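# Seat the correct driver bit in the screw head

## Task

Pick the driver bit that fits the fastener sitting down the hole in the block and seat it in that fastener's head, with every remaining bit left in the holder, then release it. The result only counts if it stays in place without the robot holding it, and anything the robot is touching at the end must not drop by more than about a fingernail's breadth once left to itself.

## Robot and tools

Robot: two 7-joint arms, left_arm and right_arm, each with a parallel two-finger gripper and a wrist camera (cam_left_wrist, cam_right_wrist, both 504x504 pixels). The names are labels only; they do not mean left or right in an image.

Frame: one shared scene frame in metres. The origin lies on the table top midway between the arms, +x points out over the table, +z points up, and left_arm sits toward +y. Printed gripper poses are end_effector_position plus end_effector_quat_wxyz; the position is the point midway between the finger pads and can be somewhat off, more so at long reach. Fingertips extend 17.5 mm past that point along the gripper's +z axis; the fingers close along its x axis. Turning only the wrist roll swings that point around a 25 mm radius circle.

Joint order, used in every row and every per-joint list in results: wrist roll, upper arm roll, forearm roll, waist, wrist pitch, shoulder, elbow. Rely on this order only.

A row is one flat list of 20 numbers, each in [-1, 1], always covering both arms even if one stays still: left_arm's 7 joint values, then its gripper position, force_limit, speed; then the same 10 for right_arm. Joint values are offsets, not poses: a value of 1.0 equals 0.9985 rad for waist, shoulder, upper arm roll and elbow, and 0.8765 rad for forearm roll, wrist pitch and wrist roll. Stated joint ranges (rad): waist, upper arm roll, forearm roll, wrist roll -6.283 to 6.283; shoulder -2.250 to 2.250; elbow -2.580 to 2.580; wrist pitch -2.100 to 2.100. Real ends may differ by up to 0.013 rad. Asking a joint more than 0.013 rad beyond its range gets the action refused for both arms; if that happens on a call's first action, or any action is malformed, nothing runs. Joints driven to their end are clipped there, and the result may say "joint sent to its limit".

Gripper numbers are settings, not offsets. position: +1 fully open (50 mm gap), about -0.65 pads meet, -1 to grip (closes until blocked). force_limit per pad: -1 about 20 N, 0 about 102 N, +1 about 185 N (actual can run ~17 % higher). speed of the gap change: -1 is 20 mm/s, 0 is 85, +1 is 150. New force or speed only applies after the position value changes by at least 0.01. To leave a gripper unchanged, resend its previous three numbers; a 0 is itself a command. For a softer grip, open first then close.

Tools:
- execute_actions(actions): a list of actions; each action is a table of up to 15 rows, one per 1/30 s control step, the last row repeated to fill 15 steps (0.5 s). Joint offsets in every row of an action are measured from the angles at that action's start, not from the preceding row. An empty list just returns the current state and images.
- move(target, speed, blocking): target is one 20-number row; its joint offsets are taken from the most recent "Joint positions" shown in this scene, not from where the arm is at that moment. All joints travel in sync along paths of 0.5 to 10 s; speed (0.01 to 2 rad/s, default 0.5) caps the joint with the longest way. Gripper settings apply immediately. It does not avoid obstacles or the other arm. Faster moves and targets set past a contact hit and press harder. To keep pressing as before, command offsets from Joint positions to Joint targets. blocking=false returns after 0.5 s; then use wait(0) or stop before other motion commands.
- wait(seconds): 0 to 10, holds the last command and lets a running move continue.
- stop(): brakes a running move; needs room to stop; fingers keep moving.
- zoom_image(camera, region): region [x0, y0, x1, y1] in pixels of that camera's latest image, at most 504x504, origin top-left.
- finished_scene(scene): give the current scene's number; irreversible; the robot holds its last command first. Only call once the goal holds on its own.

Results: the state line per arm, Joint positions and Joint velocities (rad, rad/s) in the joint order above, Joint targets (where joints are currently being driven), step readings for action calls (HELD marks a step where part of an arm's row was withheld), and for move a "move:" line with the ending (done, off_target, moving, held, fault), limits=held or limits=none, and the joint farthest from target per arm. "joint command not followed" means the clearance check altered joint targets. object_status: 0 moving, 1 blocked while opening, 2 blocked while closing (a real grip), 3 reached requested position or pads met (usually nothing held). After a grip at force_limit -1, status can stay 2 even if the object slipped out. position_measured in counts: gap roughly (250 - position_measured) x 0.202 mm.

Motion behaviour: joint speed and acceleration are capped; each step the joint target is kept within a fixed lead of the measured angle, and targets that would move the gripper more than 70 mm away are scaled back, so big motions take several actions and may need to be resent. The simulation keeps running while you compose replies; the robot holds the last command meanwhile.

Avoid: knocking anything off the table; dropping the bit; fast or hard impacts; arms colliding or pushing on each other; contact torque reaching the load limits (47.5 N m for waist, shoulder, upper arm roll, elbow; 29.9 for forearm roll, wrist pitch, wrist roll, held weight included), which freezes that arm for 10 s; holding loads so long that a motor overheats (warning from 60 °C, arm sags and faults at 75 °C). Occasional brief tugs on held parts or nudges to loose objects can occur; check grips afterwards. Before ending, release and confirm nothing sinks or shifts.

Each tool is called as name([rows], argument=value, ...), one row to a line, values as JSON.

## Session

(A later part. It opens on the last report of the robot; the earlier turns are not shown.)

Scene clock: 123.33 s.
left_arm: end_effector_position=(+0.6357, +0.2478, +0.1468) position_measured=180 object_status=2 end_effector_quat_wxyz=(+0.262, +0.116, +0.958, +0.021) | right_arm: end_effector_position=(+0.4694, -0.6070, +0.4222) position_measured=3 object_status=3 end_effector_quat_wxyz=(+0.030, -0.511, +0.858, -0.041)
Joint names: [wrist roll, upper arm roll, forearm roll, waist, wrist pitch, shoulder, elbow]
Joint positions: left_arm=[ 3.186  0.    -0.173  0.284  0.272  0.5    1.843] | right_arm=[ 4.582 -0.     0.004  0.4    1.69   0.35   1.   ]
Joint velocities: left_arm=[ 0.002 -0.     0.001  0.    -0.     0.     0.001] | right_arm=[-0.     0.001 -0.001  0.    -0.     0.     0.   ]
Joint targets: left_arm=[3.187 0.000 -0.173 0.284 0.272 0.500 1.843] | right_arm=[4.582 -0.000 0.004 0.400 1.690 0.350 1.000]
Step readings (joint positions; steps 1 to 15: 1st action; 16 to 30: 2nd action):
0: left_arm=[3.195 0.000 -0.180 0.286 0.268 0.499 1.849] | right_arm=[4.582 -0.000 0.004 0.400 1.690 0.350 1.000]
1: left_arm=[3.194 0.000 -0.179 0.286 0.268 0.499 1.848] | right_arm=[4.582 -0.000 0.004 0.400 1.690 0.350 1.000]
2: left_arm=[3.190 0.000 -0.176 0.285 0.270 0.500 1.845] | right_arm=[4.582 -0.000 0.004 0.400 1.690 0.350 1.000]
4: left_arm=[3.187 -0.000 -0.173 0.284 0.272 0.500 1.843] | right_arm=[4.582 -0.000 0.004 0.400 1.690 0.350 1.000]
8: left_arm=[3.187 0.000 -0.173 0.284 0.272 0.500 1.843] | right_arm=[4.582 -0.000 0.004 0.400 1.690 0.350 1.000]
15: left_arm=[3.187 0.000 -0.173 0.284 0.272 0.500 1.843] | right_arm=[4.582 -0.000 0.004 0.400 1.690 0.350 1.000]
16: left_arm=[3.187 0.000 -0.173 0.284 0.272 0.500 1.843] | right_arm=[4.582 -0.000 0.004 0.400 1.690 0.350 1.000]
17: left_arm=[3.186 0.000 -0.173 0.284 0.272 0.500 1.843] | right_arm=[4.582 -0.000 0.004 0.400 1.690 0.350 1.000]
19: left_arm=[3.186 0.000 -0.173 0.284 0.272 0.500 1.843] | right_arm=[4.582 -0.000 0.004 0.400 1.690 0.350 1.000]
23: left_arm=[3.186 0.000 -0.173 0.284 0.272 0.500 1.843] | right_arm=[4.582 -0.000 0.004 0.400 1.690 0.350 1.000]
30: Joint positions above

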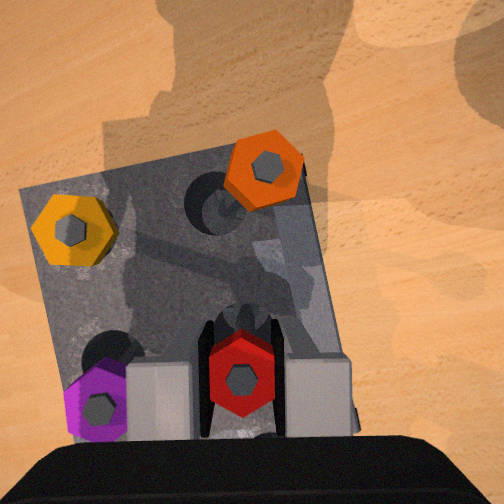

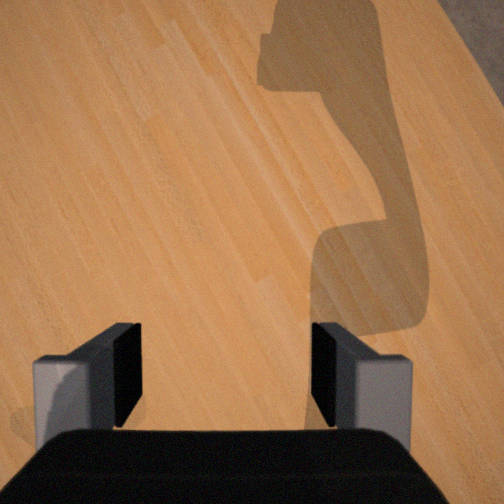

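move(target=[-0.0272,0,0.0284,0.0032,0.0665,-0.0754,0.0167,-1,0.8,-0.6, 0,0,0,0,0,0,0,1,-0.5,0], speed=0.12)

move(target=[-0.0206,0,0.0217,0.0034,0.0742,-0.0740,0.0086,-1,0.8,-0.6, 0,0,0,0,0,0,0,1,-0.5,0], speed=0.12)

move(target=[-0.0155,0,0.0165,0.0037,0.0812,-0.0720,0.0006,-1,0.8,-0.6, 0,0,0,0,0,0,0,1,-0.5,0], speed=0.12)

Scene clock: 127.67 s.
left_arm: end_effector_position=(+0.6196, +0.2486, +0.1742) position_measured=180 object_status=2 end_effector_quat_wxyz=(+0.262, +0.116, +0.958, +0.021) | right_arm: end_effector_position=(+0.4694, -0.6070, +0.4222) position_measured=3 object_status=3 end_effector_quat_wxyz=(+0.030, -0.511, +0.858, -0.041)
Joint names: [wrist roll, upper arm roll, forearm roll, waist, wrist pitch, shoulder, elbow]
Joint positions: left_arm=[ 3.163  0.    -0.148  0.287  0.33   0.425  1.86 ] | right_arm=[ 4.582 -0.     0.004  0.4    1.69   0.35   1.   ]
Joint velocities: left_arm=[-0.001  0.     0.     0.     0.    -0.005 -0.002] | right_arm=[ 0.    -0.     0.001 -0.    -0.    -0.     0.001]
Joint targets: left_arm=[3.163 0.000 -0.148 0.287 0.330 0.425 1.860] | right_arm=[4.582 -0.000 0.004 0.400 1.690 0.350 1.000]
move: done; limits=none; left_arm: farthest joint: the shoulder, 0.001 radians from its target (0.075 radians at the start); right_arm: farthest joint: the waist, 0.000 radians from its target (0.000 radians at the start)

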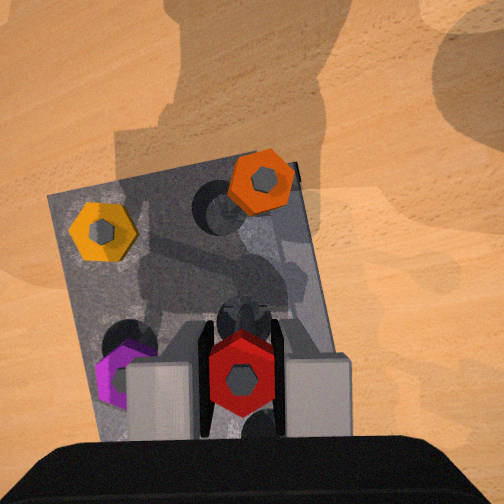

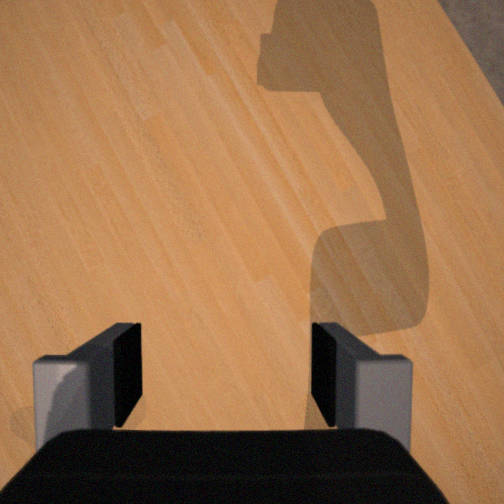

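Scene clock: 128.57 s.
left_arm: end_effector_position=(+0.6037, +0.2494, +0.2018) position_measured=180 object_status=2 end_effector_quat_wxyz=(+0.262, +0.116, +0.958, +0.021) | right_arm: end_effector_position=(+0.4694, -0.6070, +0.4222) position_measured=3 object_status=3 end_effector_quat_wxyz=(+0.030, -0.511, +0.858, -0.041)
Joint names: [wrist roll, upper arm roll, forearm roll, waist, wrist pitch, shoulder, elbow]
Joint positions: left_arm=[ 3.145  0.    -0.129  0.291  0.395  0.352  1.869] | right_arm=[ 4.582 -0.     0.004  0.4    1.69   0.35   1.   ]
Joint velocities: left_arm=[ 0.002  0.     0.    -0.001  0.    -0.004  0.001] | right_arm=[ 0.     0.001  0.    -0.    -0.    -0.    -0.   ]
Joint targets: left_arm=[3.145 0.000 -0.129 0.291 0.395 0.351 1.869] | right_arm=[4.582 -0.000 0.004 0.400 1.690 0.350 1.000]
move: done; limits=none; left_arm: farthest joint: the shoulder, 0.001 radians from its target (0.074 radians at the start); right_arm: farthest joint: the waist, 0.000 radians from its target (0.000 radians at the start)

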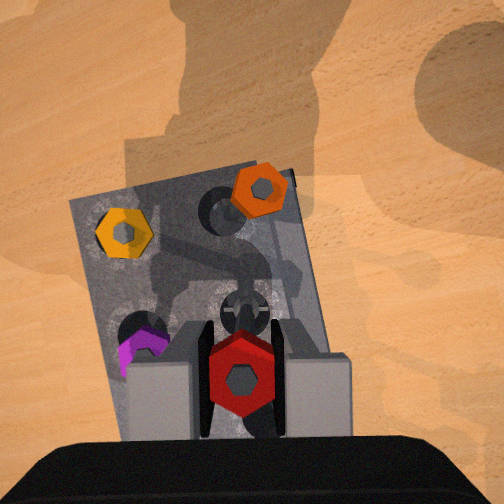

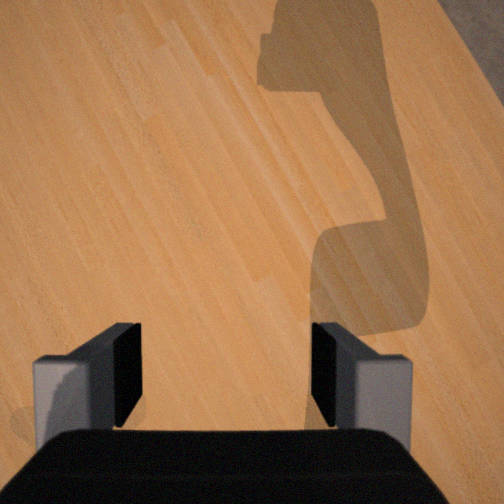

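Scene clock: 129.43 s.
left_arm: end_effector_position=(+0.5877, +0.2502, +0.2293) position_measured=180 object_status=2 end_effector_quat_wxyz=(+0.261, +0.116, +0.958, +0.021) | right_arm: end_effector_position=(+0.4694, -0.6070, +0.4222) position_measured=3 object_status=3 end_effector_quat_wxyz=(+0.030, -0.511, +0.858, -0.041)
Joint names: [wrist roll, upper arm roll, forearm roll, waist, wrist pitch, shoulder, elbow]
Joint positions: left_arm=[ 3.131  0.    -0.115  0.294  0.467  0.28   1.869] | right_arm=[ 4.582 -0.     0.004  0.4    1.69   0.35   1.   ]
Joint velocities: left_arm=[-0.001  0.     0.     0.     0.    -0.005 -0.001] | right_arm=[-0.001  0.     0.     0.001  0.    -0.    -0.001]
Joint targets: left_arm=[3.131 0.000 -0.115 0.294 0.467 0.280 1.869] | right_arm=[4.582 -0.000 0.004 0.400 1.690 0.350 1.000]
move: done; limits=none; left_arm: farthest joint: the waist, 0.000 radians from its target (0.004 radians at the start); right_arm: farthest joint: the waist, 0.000 radians from its target (0.000 radians at the start)

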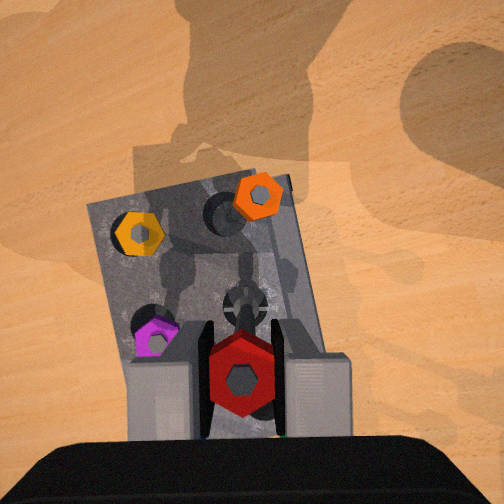

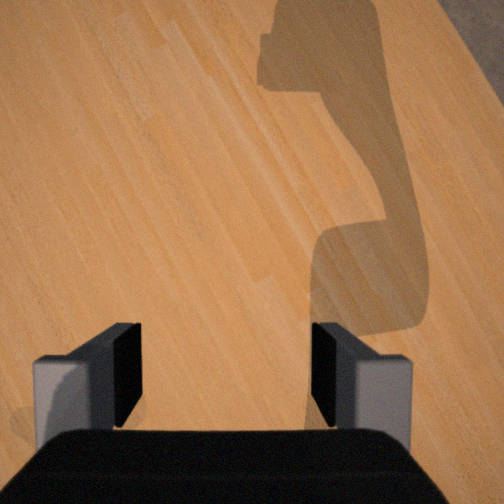

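zoom_image(camera="cam_left_wrist", region=[210, 275, 280, 340])

Region (210, 275, 280, 340) of cam_left_wrist's 504x504 image, scaled by 7.200; it fills the top 468 rows of this view, and the rest is white.

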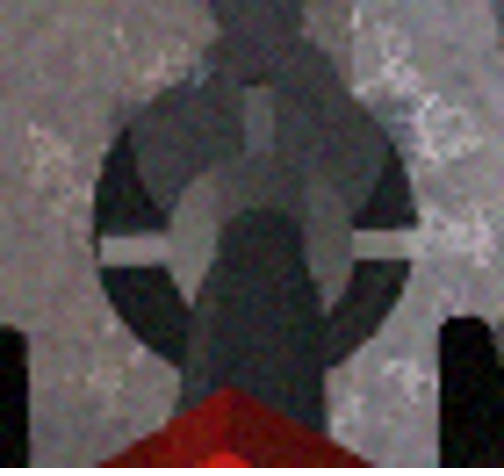

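move(target=[-0.0274,0,0.0306,0.0152,0.3002,-0.2116,-0.0541,-1,0.8,-0.6, 0,0,0,0,0,0,0,1,-0.5,0], speed=0.35)

Scene clock: 134.27 s.
left_arm: end_effector_position=(+0.5362, +0.2523, +0.3199) position_measured=180 object_status=2 end_effector_quat_wxyz=(+0.262, +0.116, +0.958, +0.021) | right_arm: end_effector_position=(+0.4694, -0.6070, +0.4222) position_measured=3 object_status=3 end_effector_quat_wxyz=(+0.030, -0.511, +0.858, -0.041)
Joint names: [wrist roll, upper arm roll, forearm roll, waist, wrist pitch, shoulder, elbow]
Joint positions: left_arm=[ 3.107  0.    -0.088  0.309  0.73   0.069  1.815] | right_arm=[ 4.582 -0.     0.004  0.4    1.69   0.35   1.   ]
Joint velocities: left_arm=[ 0.002  0.     0.     0.     0.    -0.002  0.001] | right_arm=[ 0.     0.     0.001  0.    -0.    -0.     0.   ]
Joint targets: left_arm=[3.107 0.000 -0.088 0.310 0.730 0.069 1.815] | right_arm=[4.582 -0.000 0.004 0.400 1.690 0.350 1.000]
move: done; limits=none; left_arm: farthest joint: the shoulder, 0.001 radians from its target (0.211 radians at the start); right_arm: farthest joint: the waist, 0.000 radians from its target (0.000 radians at the start)

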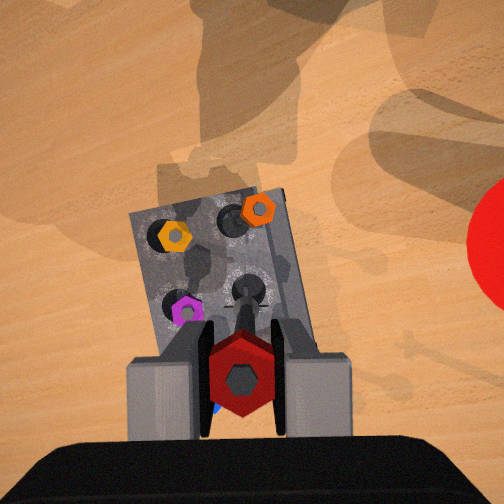

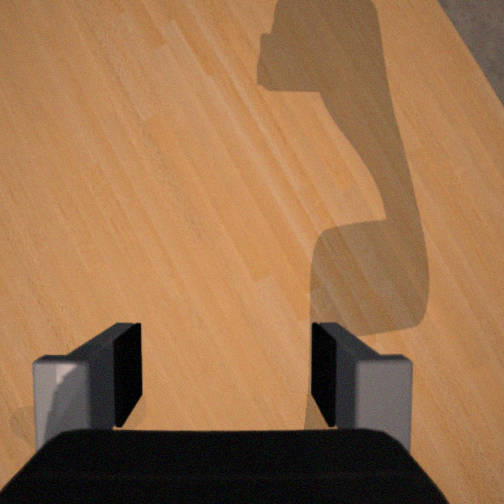

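move(target=[-0.5240,0,0.3218,0.3181,-0.1637,0.0844,0.0738,-1,0.8,-0.6, 0,0,0,0,0,0,0,1,-0.5,0], speed=0.4)

Scene clock: 136.33 s.
left_arm: end_effector_position=(+0.4602, +0.0565, +0.2708) position_measured=180 object_status=2 end_effector_quat_wxyz=(+0.253, +0.391, +0.882, -0.070) | right_arm: end_effector_position=(+0.4694, -0.6070, +0.4222) position_measured=3 object_status=3 end_effector_quat_wxyz=(+0.030, -0.511, +0.858, -0.041)
Joint names: [wrist roll, upper arm roll, forearm roll, waist, wrist pitch, shoulder, elbow]
Joint positions: left_arm=[2.648 0.    0.194 0.627 0.586 0.153 1.889] | right_arm=[ 4.582 -0.     0.004  0.4    1.69   0.35   1.   ]
Joint velocities: left_arm=[ 0.001  0.     0.     0.003  0.001  0.001 -0.   ] | right_arm=[-0.001  0.001  0.001  0.    -0.     0.     0.   ]
Joint targets: left_arm=[2.648 0.000 0.194 0.627 0.586 0.153 1.889] | right_arm=[4.582 -0.000 0.004 0.400 1.690 0.350 1.000]
move: done; limits=none; left_arm: farthest joint: the waist, 0.000 radians from its target (0.317 radians at the start); right_arm: farthest joint: the waist, 0.000 radians from its target (0.000 radians at the start)

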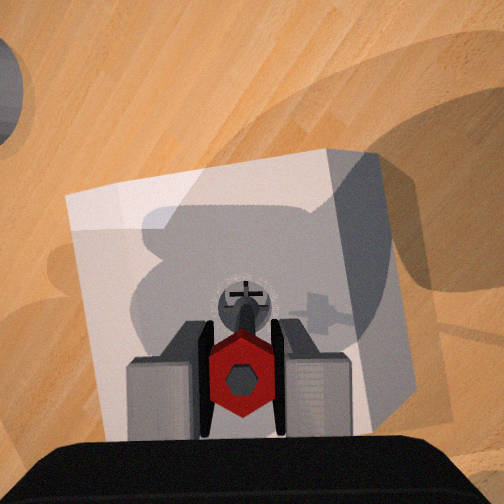

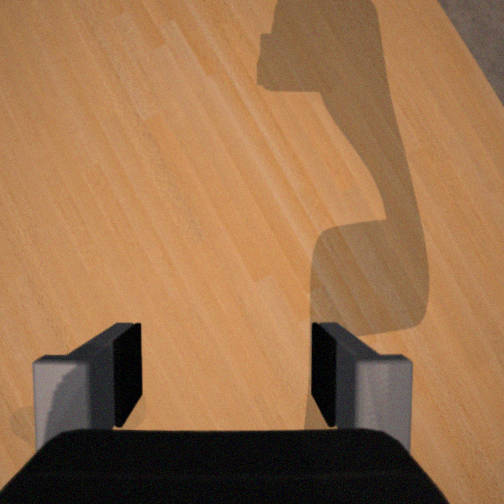

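zoom_image(camera="cam_left_wrist", region=[210, 272, 280, 340])

Region (210, 272, 280, 340) of cam_left_wrist's 504x504 image, scaled by 7.200; it fills the top 490 rows of this view, and the rest is white.

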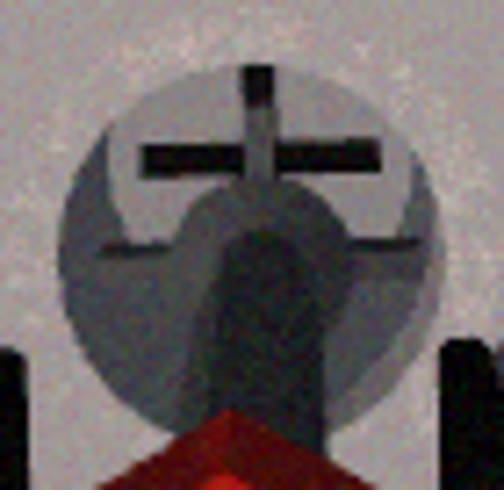

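move(target=[-0.0296,0,0.0282,0.0051,-0.0979,0.0771,0.0098,-1,0.8,-0.6, 0,0,0,0,0,0,0,1,-0.5,0], speed=0.12)

zoom_image(camera="cam_left_wrist", region=[210, 272, 280, 340])

Scene clock: 144.63 s.
left_arm: end_effector_position=(+0.4757, +0.0465, +0.2411) position_measured=180 object_status=2 end_effector_quat_wxyz=(+0.253, +0.391, +0.882, -0.070) | right_arm: end_effector_position=(+0.4694, -0.6070, +0.4222) position_measured=3 object_status=3 end_effector_quat_wxyz=(+0.030, -0.511, +0.858, -0.041)
Joint names: [wrist roll, upper arm roll, forearm roll, waist, wrist pitch, shoulder, elbow]
Joint positions: left_arm=[2.622 0.    0.219 0.632 0.5   0.23  1.899] | right_arm=[ 4.582 -0.     0.004  0.4    1.69   0.35   1.   ]
Joint velocities: left_arm=[-0.001 -0.     0.    -0.     0.     0.003  0.001] | right_arm=[-0.    -0.     0.001  0.001  0.     0.    -0.   ]
Joint targets: left_arm=[2.622 0.000 0.219 0.632 0.500 0.230 1.899] | right_arm=[4.582 -0.000 0.004 0.400 1.690 0.350 1.000]
move: done; limits=none; left_arm: farthest joint: the waist, 0.000 radians from its target (0.005 radians at the start); right_arm: farthest joint: the waist, 0.000 radians from its target (0.000 radians at the start)

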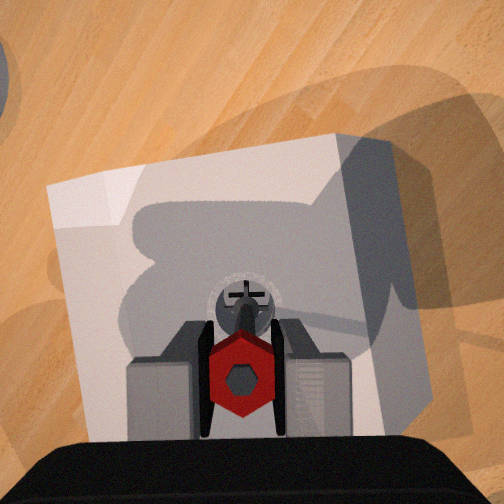

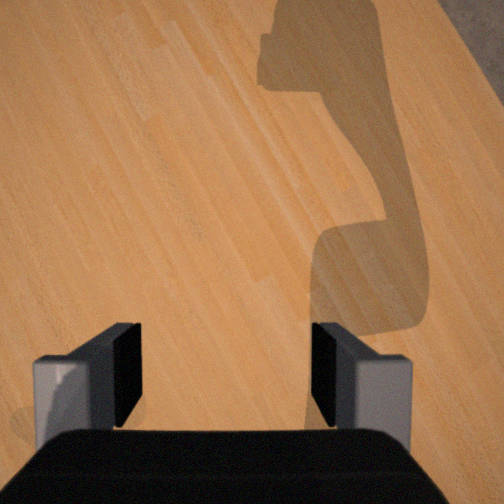

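Region (210, 272, 280, 340) of cam_left_wrist's 504x504 image, scaled by 7.200; it fills the top 490 rows of this view, and the rest is white.

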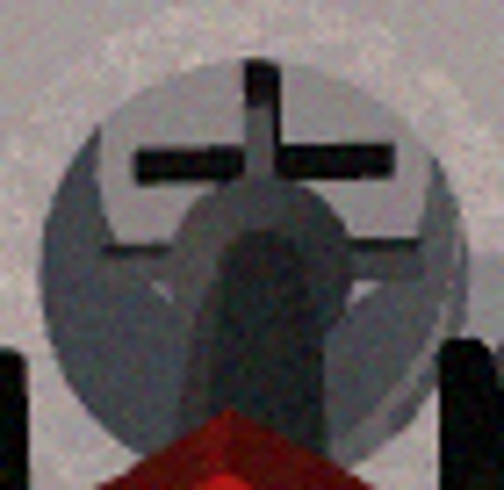

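move(target=[-0.0322,0,0.0341,0.0082,-0.0932,0.0794,0.0031,-1,0.8,-0.6, 0,0,0,0,0,0,0,1,-0.5,0], speed=0.12)

move(target=[-0.0363,0,0.0397,0.0084,-0.0785,0.0747,-0.0051,-1,0.8,-0.6, 0,0,0,0,0,0,0,1,-0.5,0], speed=0.1)

zoom_image(camera="cam_left_wrist", region=[210, 272, 280, 340])

Scene clock: 149.47 s.
left_arm: end_effector_position=(+0.4897, +0.0358, +0.2110) position_measured=180 object_status=2 end_effector_quat_wxyz=(+0.254, +0.391, +0.882, -0.070) | right_arm: end_effector_position=(+0.4694, -0.6070, +0.4222) position_measured=3 object_status=3 end_effector_quat_wxyz=(+0.030, -0.511, +0.858, -0.041)
Joint names: [wrist roll, upper arm roll, forearm roll, waist, wrist pitch, shoulder, elbow]
Joint positions: left_arm=[2.594 0.    0.249 0.64  0.419 0.309 1.902] | right_arm=[ 4.582 -0.     0.004  0.4    1.69   0.35   1.   ]
Joint velocities: left_arm=[ 0.001  0.    -0.     0.001 -0.     0.005 -0.001] | right_arm=[ 0.    -0.    -0.001 -0.     0.001 -0.    -0.   ]
Joint targets: left_arm=[2.594 0.000 0.249 0.640 0.419 0.309 1.902] | right_arm=[4.582 -0.000 0.004 0.400 1.690 0.350 1.000]
move: done; limits=none; left_arm: farthest joint: the waist, 0.000 radians from its target (0.008 radians at the start); right_arm: farthest joint: the waist, 0.000 radians from its target (0.000 radians at the start)

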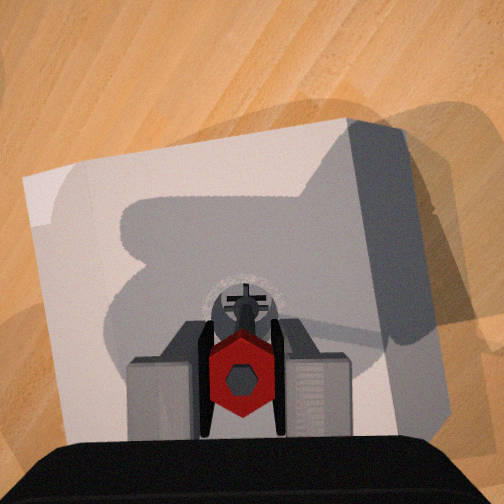

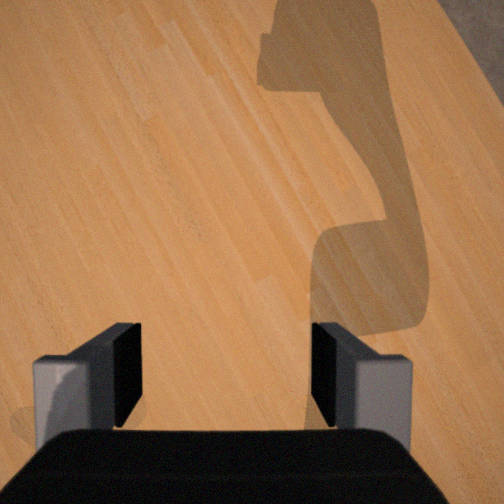

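Scene clock: 150.47 s.
left_arm: end_effector_position=(+0.5020, +0.0256, +0.1835) position_measured=180 object_status=2 end_effector_quat_wxyz=(+0.254, +0.390, +0.882, -0.070) | right_arm: end_effector_position=(+0.4695, -0.6070, +0.4222) position_measured=3 object_status=3 end_effector_quat_wxyz=(+0.030, -0.511, +0.858, -0.041)
Joint names: [wrist roll, upper arm roll, forearm roll, waist, wrist pitch, shoulder, elbow]
Joint positions: left_arm=[2.562 0.    0.284 0.648 0.35  0.383 1.897] | right_arm=[ 4.582 -0.     0.004  0.4    1.69   0.35   1.   ]
Joint velocities: left_arm=[-0.     0.001 -0.     0.001 -0.     0.001 -0.   ] | right_arm=[ 0.    -0.    -0.     0.     0.001  0.    -0.001]
Joint targets: left_arm=[2.562 0.000 0.284 0.648 0.350 0.384 1.897] | right_arm=[4.582 -0.000 0.004 0.400 1.690 0.350 1.000]
move: done; limits=none; left_arm: farthest joint: the waist, 0.000 radians from its target (0.008 radians at the start); right_arm: farthest joint: the waist, 0.000 radians from its target (0.000 radians at the start)

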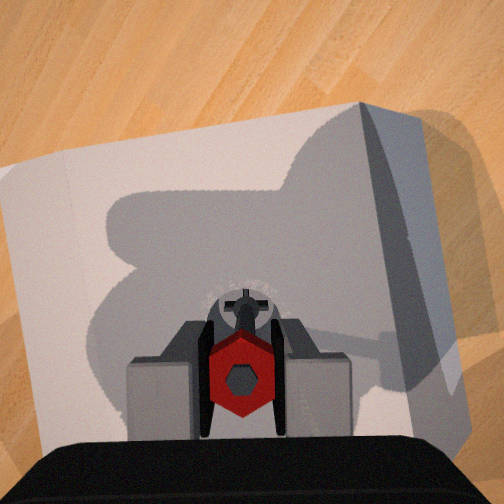

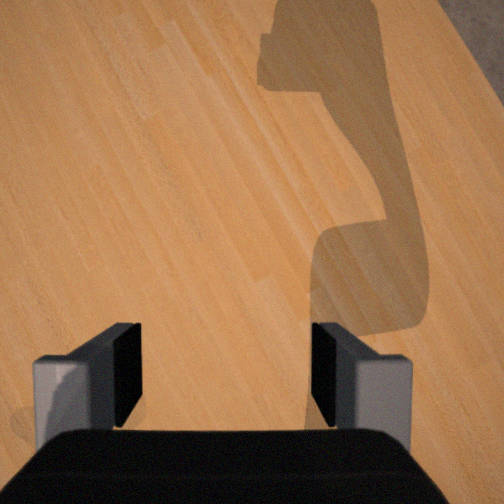

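Region (210, 272, 280, 340) of cam_left_wrist's 504x504 image, scaled by 7.200; it fills the top 490 rows of this view, and the rest is white.

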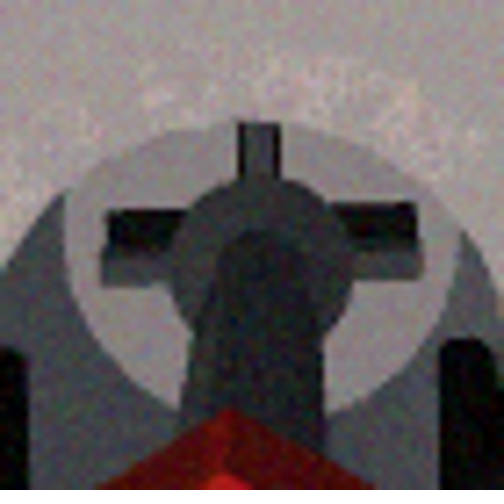

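move(target=[-0.0169,0,0.0182,0.0030,-0.0273,0.0284,-0.0040,-1,0.8,-0.6, 0,0,0,0,0,0,0,1,-0.5,0], speed=0.05)

zoom_image(camera="cam_left_wrist", region=[210, 272, 280, 340])

Scene clock: 153.23 s.
left_arm: end_effector_position=(+0.5066, +0.0217, +0.1732) position_measured=180 object_status=2 end_effector_quat_wxyz=(+0.254, +0.390, +0.882, -0.070) | right_arm: end_effector_position=(+0.4695, -0.6070, +0.4222) position_measured=3 object_status=3 end_effector_quat_wxyz=(+0.030, -0.511, +0.858, -0.041)
Joint names: [wrist roll, upper arm roll, forearm roll, waist, wrist pitch, shoulder, elbow]
Joint positions: left_arm=[2.547 0.    0.3   0.651 0.326 0.411 1.893] | right_arm=[ 4.582 -0.     0.004  0.4    1.69   0.35   1.   ]
Joint velocities: left_arm=[ 0.    -0.     0.    -0.001  0.001  0.005  0.001] | right_arm=[-0.001 -0.    -0.     0.    -0.     0.    -0.   ]
Joint targets: left_arm=[2.547 0.000 0.300 0.651 0.326 0.412 1.893] | right_arm=[4.582 -0.000 0.004 0.400 1.690 0.350 1.000]
move: done; limits=none; left_arm: farthest joint: the waist, 0.000 radians from its target (0.003 radians at the start); right_arm: farthest joint: the waist, 0.000 radians from its target (0.000 radians at the start)

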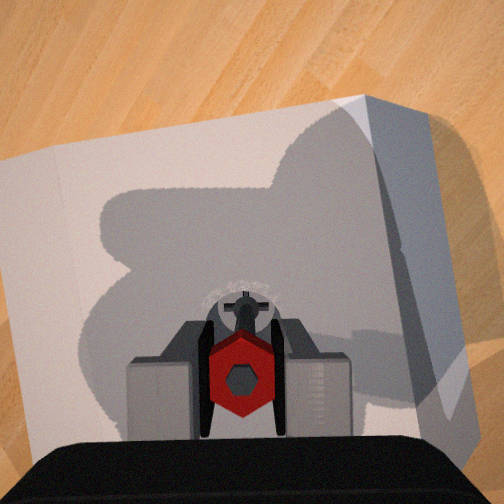

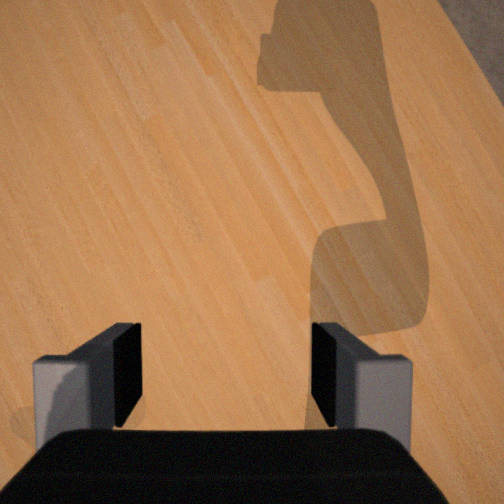

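Region (210, 272, 280, 340) of cam_left_wrist's 504x504 image, scaled by 7.200; it fills the top 490 rows of this view, and the rest is white.

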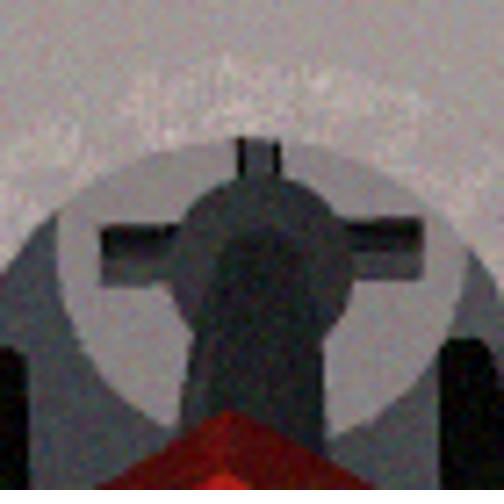

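move(target=[-0.0220,0,0.0235,0.0034,-0.0304,0.0337,-0.0062,-1,0.8,-0.6, 0,0,0,0,0,0,0,1,-0.5,0], speed=0.03)

zoom_image(camera="cam_left_wrist", region=[210, 272, 280, 340])

Scene clock: 155.17 s.
left_arm: end_effector_position=(+0.5121, +0.0173, +0.1611) position_measured=180 object_status=2 end_effector_quat_wxyz=(+0.254, +0.390, +0.882, -0.070) | right_arm: end_effector_position=(+0.4695, -0.6070, +0.4222) position_measured=3 object_status=3 end_effector_quat_wxyz=(+0.030, -0.511, +0.858, -0.041)
Joint names: [wrist roll, upper arm roll, forearm roll, waist, wrist pitch, shoulder, elbow]
Joint positions: left_arm=[ 2.528 -0.     0.32   0.655  0.299  0.445  1.886] | right_arm=[ 4.582 -0.     0.004  0.4    1.69   0.35   1.   ]
Joint velocities: left_arm=[-0.     0.     0.001  0.001 -0.     0.001 -0.   ] | right_arm=[ 0.    -0.001  0.    -0.    -0.    -0.     0.   ]
Joint targets: left_arm=[2.528 0.000 0.320 0.655 0.299 0.445 1.886] | right_arm=[4.582 -0.000 0.004 0.400 1.690 0.350 1.000]
move: done; limits=none; left_arm: farthest joint: the waist, 0.000 radians from its target (0.003 radians at the start); right_arm: farthest joint: the waist, 0.000 radians from its target (0.000 radians at the start)

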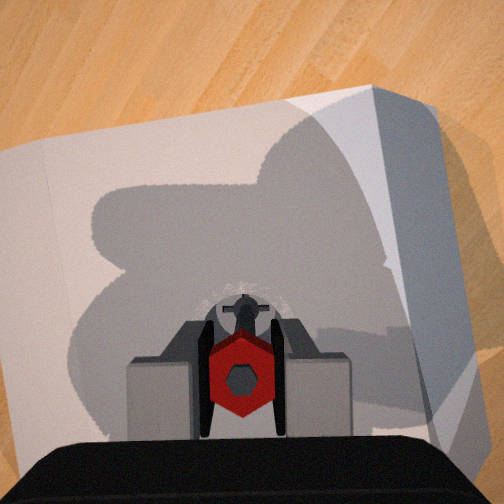

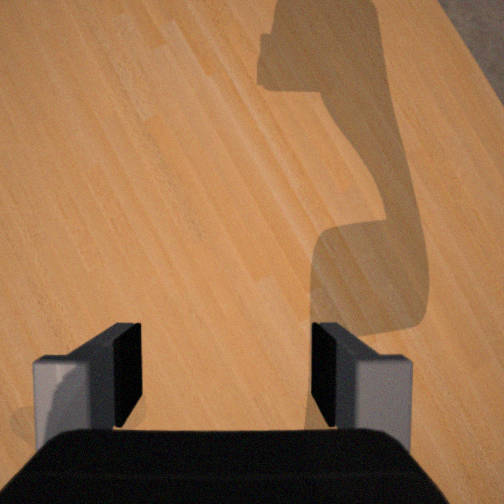

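Region (210, 272, 280, 340) of cam_left_wrist's 504x504 image, scaled by 7.200; it fills the top 490 rows of this view, and the rest is white.

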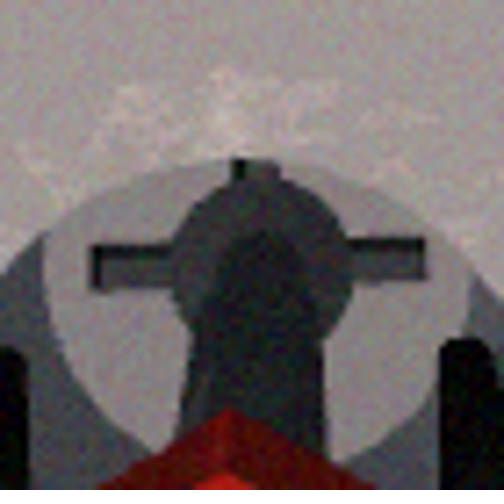

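move(target=[-0.0043,0,0.0047,0.0008,-0.0059,0.0073,-0.0020,-1,0.8,-0.6, 0,0,0,0,0,0,0,1,-0.5,0], speed=0.012)

zoom_image(camera="cam_left_wrist", region=[210, 272, 280, 340])

Scene clock: 156.83 s.
left_arm: end_effector_position=(+0.5134, +0.0163, +0.1586) position_measured=180 object_status=2 end_effector_quat_wxyz=(+0.254, +0.390, +0.882, -0.070) | right_arm: end_effector_position=(+0.4695, -0.6070, +0.4222) position_measured=3 object_status=3 end_effector_quat_wxyz=(+0.030, -0.511, +0.858, -0.041)
Joint names: [wrist roll, upper arm roll, forearm roll, waist, wrist pitch, shoulder, elbow]
Joint positions: left_arm=[ 2.524 -0.     0.324  0.655  0.294  0.452  1.884] | right_arm=[ 4.582 -0.     0.004  0.4    1.69   0.35   1.   ]
Joint velocities: left_arm=[ 0.001 -0.     0.    -0.     0.    -0.    -0.001] | right_arm=[ 0.001  0.     0.001  0.     0.    -0.     0.   ]
Joint targets: left_arm=[2.524 -0.000 0.324 0.655 0.294 0.452 1.884] | right_arm=[4.582 -0.000 0.004 0.400 1.690 0.350 1.000]
move: done; limits=none; left_arm: farthest joint: the waist, 0.001 radians from its target (0.001 radians at the start); right_arm: farthest joint: the waist, 0.000 radians from its target (0.000 radians at the start)

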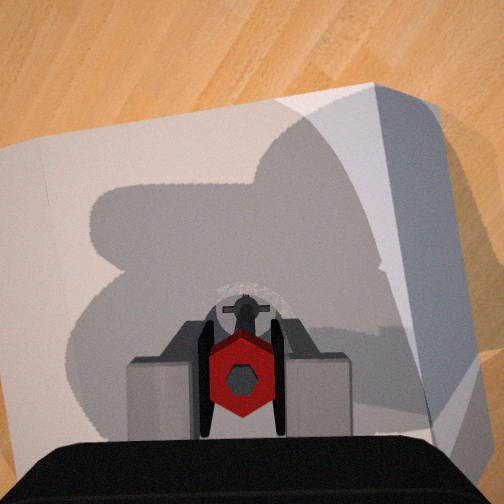

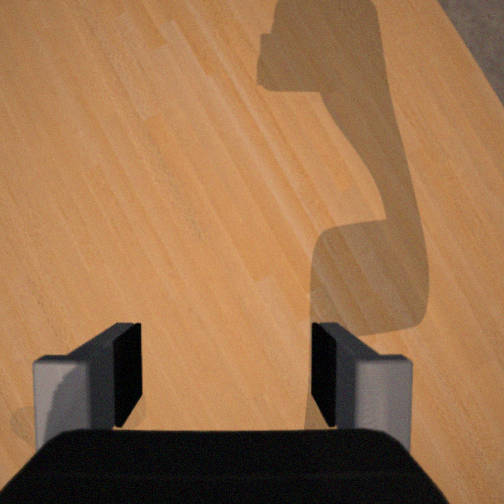

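Region (210, 272, 280, 340) of cam_left_wrist's 504x504 image, scaled by 7.200; it fills the top 490 rows of this view, and the rest is white.

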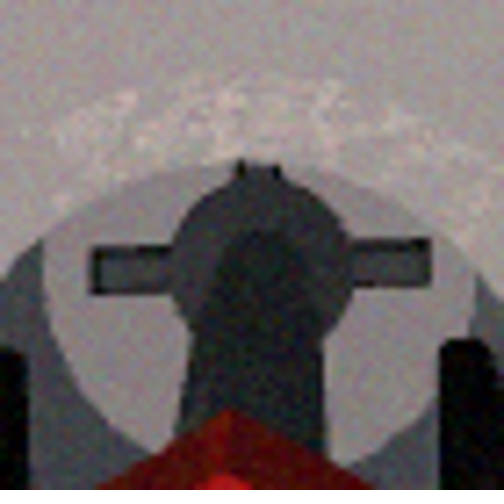

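move(target=[-0.0034,0,0.0036,0.0008,-0.0042,0.0048,-0.0011,-1,0.8,-0.6, 0,0,0,0,0,0,0,1,-0.5,0], speed=0.01)

zoom_image(camera="cam_left_wrist", region=[210, 272, 280, 340])

Scene clock: 158.10 s.
left_arm: end_effector_position=(+0.5142, +0.0156, +0.1569) position_measured=180 object_status=2 end_effector_quat_wxyz=(+0.254, +0.390, +0.882, -0.070) | right_arm: end_effector_position=(+0.4695, -0.6070, +0.4222) position_measured=3 object_status=3 end_effector_quat_wxyz=(+0.030, -0.511, +0.858, -0.041)
Joint names: [wrist roll, upper arm roll, forearm roll, waist, wrist pitch, shoulder, elbow]
Joint positions: left_arm=[ 2.521 -0.     0.327  0.656  0.29   0.457  1.883] | right_arm=[ 4.582 -0.     0.004  0.4    1.69   0.35   1.   ]
Joint velocities: left_arm=[ 0.001  0.001  0.     0.    -0.     0.001 -0.001] | right_arm=[-0.    -0.     0.002 -0.    -0.    -0.     0.   ]
Joint targets: left_arm=[2.521 -0.000 0.328 0.656 0.290 0.457 1.883] | right_arm=[4.582 -0.000 0.004 0.400 1.690 0.350 1.000]
move: done; limits=none; left_arm: farthest joint: the waist, 0.000 radians from its target (0.001 radians at the start); right_arm: farthest joint: the waist, 0.000 radians from its target (0.000 radians at the start)

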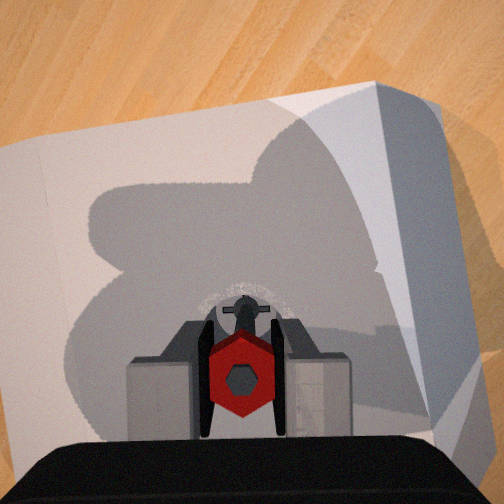

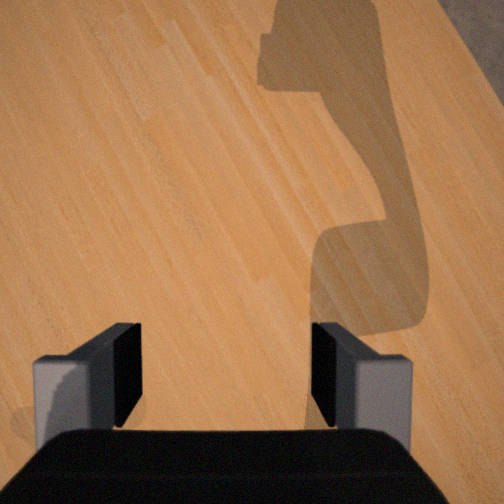

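Region (210, 272, 280, 340) of cam_left_wrist's 504x504 image, scaled by 7.200; it fills the top 490 rows of this view, and the rest is white.

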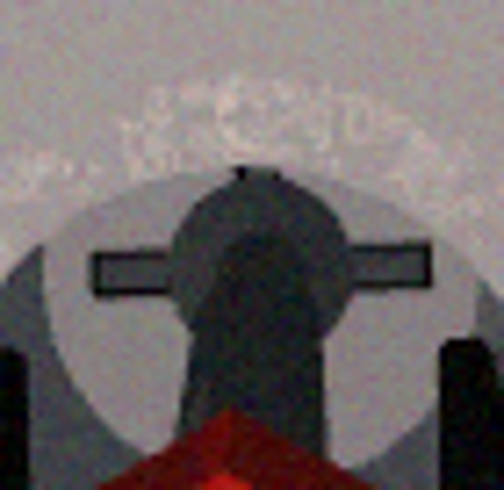

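move(target=[-0.0057,0,0.0055,0,-0.0049,0.0061,-0.0016,-1,0.8,-0.6, 0,0,0,0,0,0,0,1,-0.5,0], speed=0.01)

zoom_image(camera="cam_left_wrist", region=[210, 272, 280, 340])

Scene clock: 160.07 s.
left_arm: end_effector_position=(+0.5150, +0.0151, +0.1555) position_measured=180 object_status=2 end_effector_quat_wxyz=(+0.254, +0.391, +0.882, -0.070) | right_arm: end_effector_position=(+0.4695, -0.6070, +0.4222) position_measured=3 object_status=3 end_effector_quat_wxyz=(+0.030, -0.511, +0.858, -0.041)
Joint names: [wrist roll, upper arm roll, forearm roll, waist, wrist pitch, shoulder, elbow]
Joint positions: left_arm=[ 2.516 -0.     0.332  0.656  0.287  0.461  1.882] | right_arm=[ 4.582 -0.     0.004  0.4    1.69   0.35   1.   ]
Joint velocities: left_arm=[-0.001 -0.    -0.001 -0.     0.001 -0.002  0.001] | right_arm=[-0.    -0.     0.    -0.    -0.    -0.    -0.001]
Joint targets: left_arm=[2.516 -0.000 0.332 0.656 0.286 0.463 1.882] | right_arm=[4.582 -0.000 0.004 0.400 1.690 0.350 1.000]
move: done; limits=none; left_arm: farthest joint: the shoulder, 0.002 radians from its target (0.006 radians at the start); right_arm: farthest joint: the waist, 0.000 radians from its target (0.000 radians at the start)

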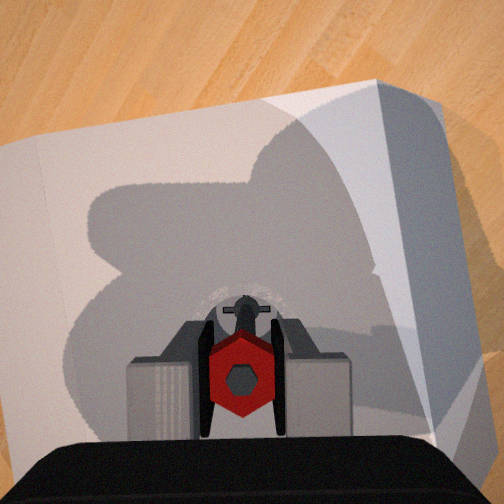

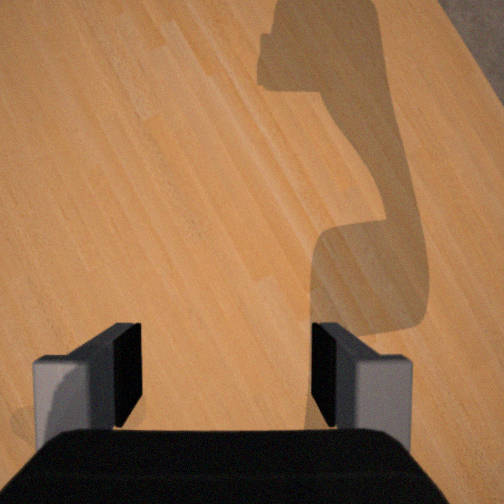

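Region (210, 272, 280, 340) of cam_left_wrist's 504x504 image, scaled by 7.200; it fills the top 490 rows of this view, and the rest is white.

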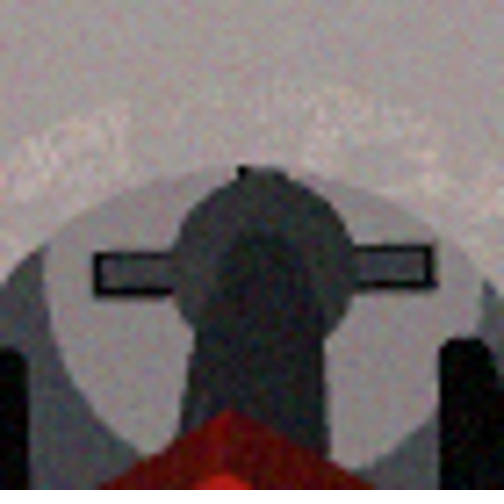

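execute_actions([
  [[0,0,0,0,0,0,0,-1,0.8,-0.6, 0,0,0,0,0,0,0,1,-0.5,0],[0,0,0,0,0,0,0,-1,0.8,-0.6, 0,0,0,0,0,0,0,1,-0.5,0],[0,0,0,0,0,0,0,-1,0.8,-0.6, 0,0,0,0,0,0,0,1,-0.5,0],[0,0,0,0,0,0,0,-1,0.8,-0.6, 0,0,0,0,0,0,0,1,-0.5,0],[0,0,0,0,0,0,0,-1,0.8,-0.6, 0,0,0,0,0,0,0,1,-0.5,0],[0,0,0,0,0,0,0,1,-0.5,-1, 0,0,0,0,0,0,0,1,-0.5,0]],
  [[0,0,0,0,0,0,0,1,-0.5,-1, 0,0,0,0,0,0,0,1,-0.5,0]],
  [[0,0,0,0,0,0,0,1,-0.5,-1, 0,0,0,0,0,0,0,1,-0.5,0]],
  [[0,0,0,0,0,0,0,1,-0.5,-1, 0,0,0,0,0,0,0,1,-0.5,0]],
])

zoom_image(camera="cam_left_wrist", region=[170, 270, 350, 430])

Scene clock: 162.90 s.
left_arm: end_effector_position=(+0.5148, +0.0152, +0.1552) position_measured=3 object_status=0 end_effector_quat_wxyz=(+0.254, +0.391, +0.882, -0.070) | right_arm: end_effector_position=(+0.4695, -0.6070, +0.4222) position_measured=3 object_status=3 end_effector_quat_wxyz=(+0.030, -0.511, +0.858, -0.041)
Joint names: [wrist roll, upper arm roll, forearm roll, waist, wrist pitch, shoulder, elbow]
Joint positions: left_arm=[ 2.516 -0.     0.332  0.656  0.287  0.461  1.883] | right_arm=[ 4.582 -0.     0.004  0.4    1.69   0.35   1.   ]
Joint velocities: left_arm=[-0.    -0.     0.    -0.001 -0.    -0.002 -0.002] | right_arm=[ 0.  0.  0.  0. -0.  0. -0.]
Joint targets: left_arm=[2.516 -0.000 0.332 0.656 0.287 0.461 1.882] | right_arm=[4.582 -0.000 0.004 0.400 1.690 0.350 1.000]
Step readings (joint positions; steps 1 to 15: 1st action; 16 to 30: 2nd action; 31 to 45: 3rd action; 46 to 60: 4th action):
0: left_arm=[2.516 -0.000 0.332 0.656 0.287 0.461 1.882] | right_arm=[4.582 -0.000 0.004 0.400 1.690 0.350 1.000]
1: left_arm=[2.516 -0.000 0.332 0.656 0.287 0.461 1.882] | right_arm=[4.582 -0.000 0.004 0.400 1.690 0.350 1.000]
2: left_arm=[2.516 -0.000 0.332 0.656 0.287 0.460 1.883] | right_arm=[4.582 -0.000 0.004 0.400 1.690 0.350 1.000]
4: left_arm=[2.516 -0.000 0.332 0.656 0.287 0.461 1.883] | right_arm=[4.582 -0.000 0.004 0.400 1.690 0.350 1.000]
8: left_arm=[2.516 -0.000 0.332 0.656 0.287 0.461 1.882] | right_arm=[4.582 -0.000 0.004 0.400 1.690 0.350 1.000]
15: left_arm=[2.516 -0.000 0.332 0.656 0.287 0.461 1.882] | right_arm=[4.582 -0.000 0.004 0.400 1.690 0.350 1.000]
16: left_arm=[2.516 -0.000 0.332 0.656 0.287 0.461 1.882] | right_arm=[4.582 -0.000 0.004 0.400 1.690 0.350 1.000]
17: left_arm=[2.516 -0.000 0.332 0.656 0.287 0.461 1.882] | right_arm=[4.582 -0.000 0.004 0.400 1.690 0.350 1.000]
19: left_arm=[2.516 -0.000 0.332 0.656 0.287 0.461 1.882] | right_arm=[4.582 -0.000 0.004 0.400 1.690 0.350 1.000]
23: left_arm=[2.516 -0.000 0.332 0.656 0.287 0.461 1.882] | right_arm=[4.582 -0.000 0.004 0.400 1.690 0.350 1.000]
30: left_arm=[2.516 -0.000 0.332 0.656 0.287 0.461 1.882] | right_arm=[4.582 -0.000 0.004 0.400 1.690 0.350 1.000]
31: left_arm=[2.516 -0.000 0.332 0.656 0.287 0.461 1.882] | right_arm=[4.582 -0.000 0.004 0.400 1.690 0.350 1.000]
32: left_arm=[2.516 -0.000 0.332 0.656 0.287 0.461 1.882] | right_arm=[4.582 -0.000 0.004 0.400 1.690 0.350 1.000]
34: left_arm=[2.516 -0.000 0.332 0.656 0.287 0.461 1.882] | right_arm=[4.582 -0.000 0.004 0.400 1.690 0.350 1.000]
38: left_arm=[2.516 -0.000 0.332 0.656 0.287 0.461 1.882] | right_arm=[4.582 -0.000 0.004 0.400 1.690 0.350 1.000]
45: left_arm=[2.516 -0.000 0.332 0.656 0.287 0.461 1.882] | right_arm=[4.582 -0.000 0.004 0.400 1.690 0.350 1.000]
46: left_arm=[2.516 -0.000 0.332 0.656 0.287 0.461 1.882] | right_arm=[4.582 -0.000 0.004 0.400 1.690 0.350 1.000]
47: left_arm=[2.516 -0.000 0.332 0.656 0.287 0.461 1.883] | right_arm=[4.582 -0.000 0.004 0.400 1.690 0.350 1.000]
49: left_arm=[2.516 -0.000 0.332 0.656 0.287 0.461 1.883] | right_arm=[4.582 -0.000 0.004 0.400 1.690 0.350 1.000]
53: left_arm=[2.516 -0.000 0.332 0.656 0.287 0.461 1.883] | right_arm=[4.582 -0.000 0.004 0.400 1.690 0.350 1.000]
60: Joint positions above

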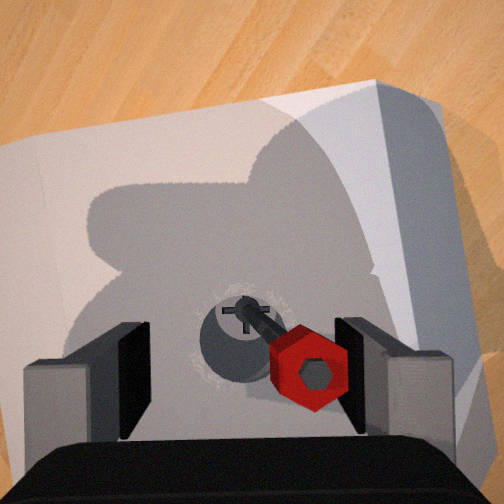

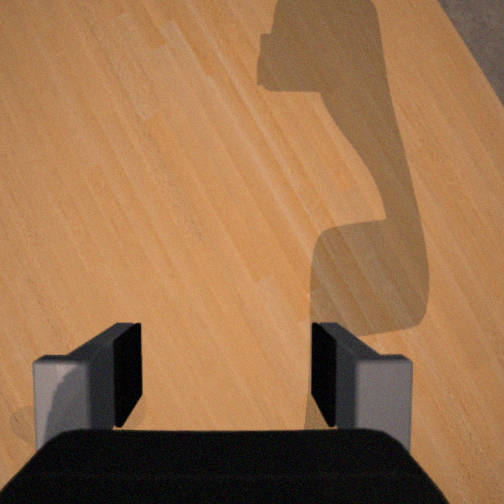

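Region (170, 270, 350, 430) of cam_left_wrist's 504x504 image, scaled by 2.800.

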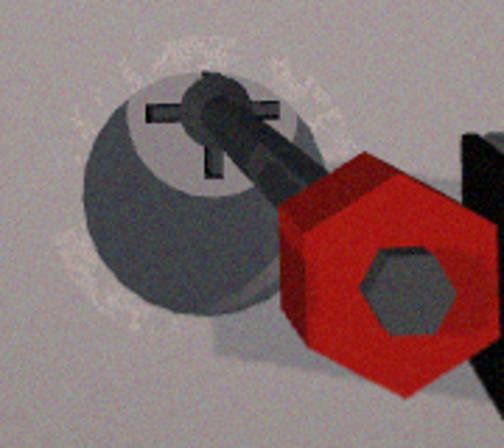

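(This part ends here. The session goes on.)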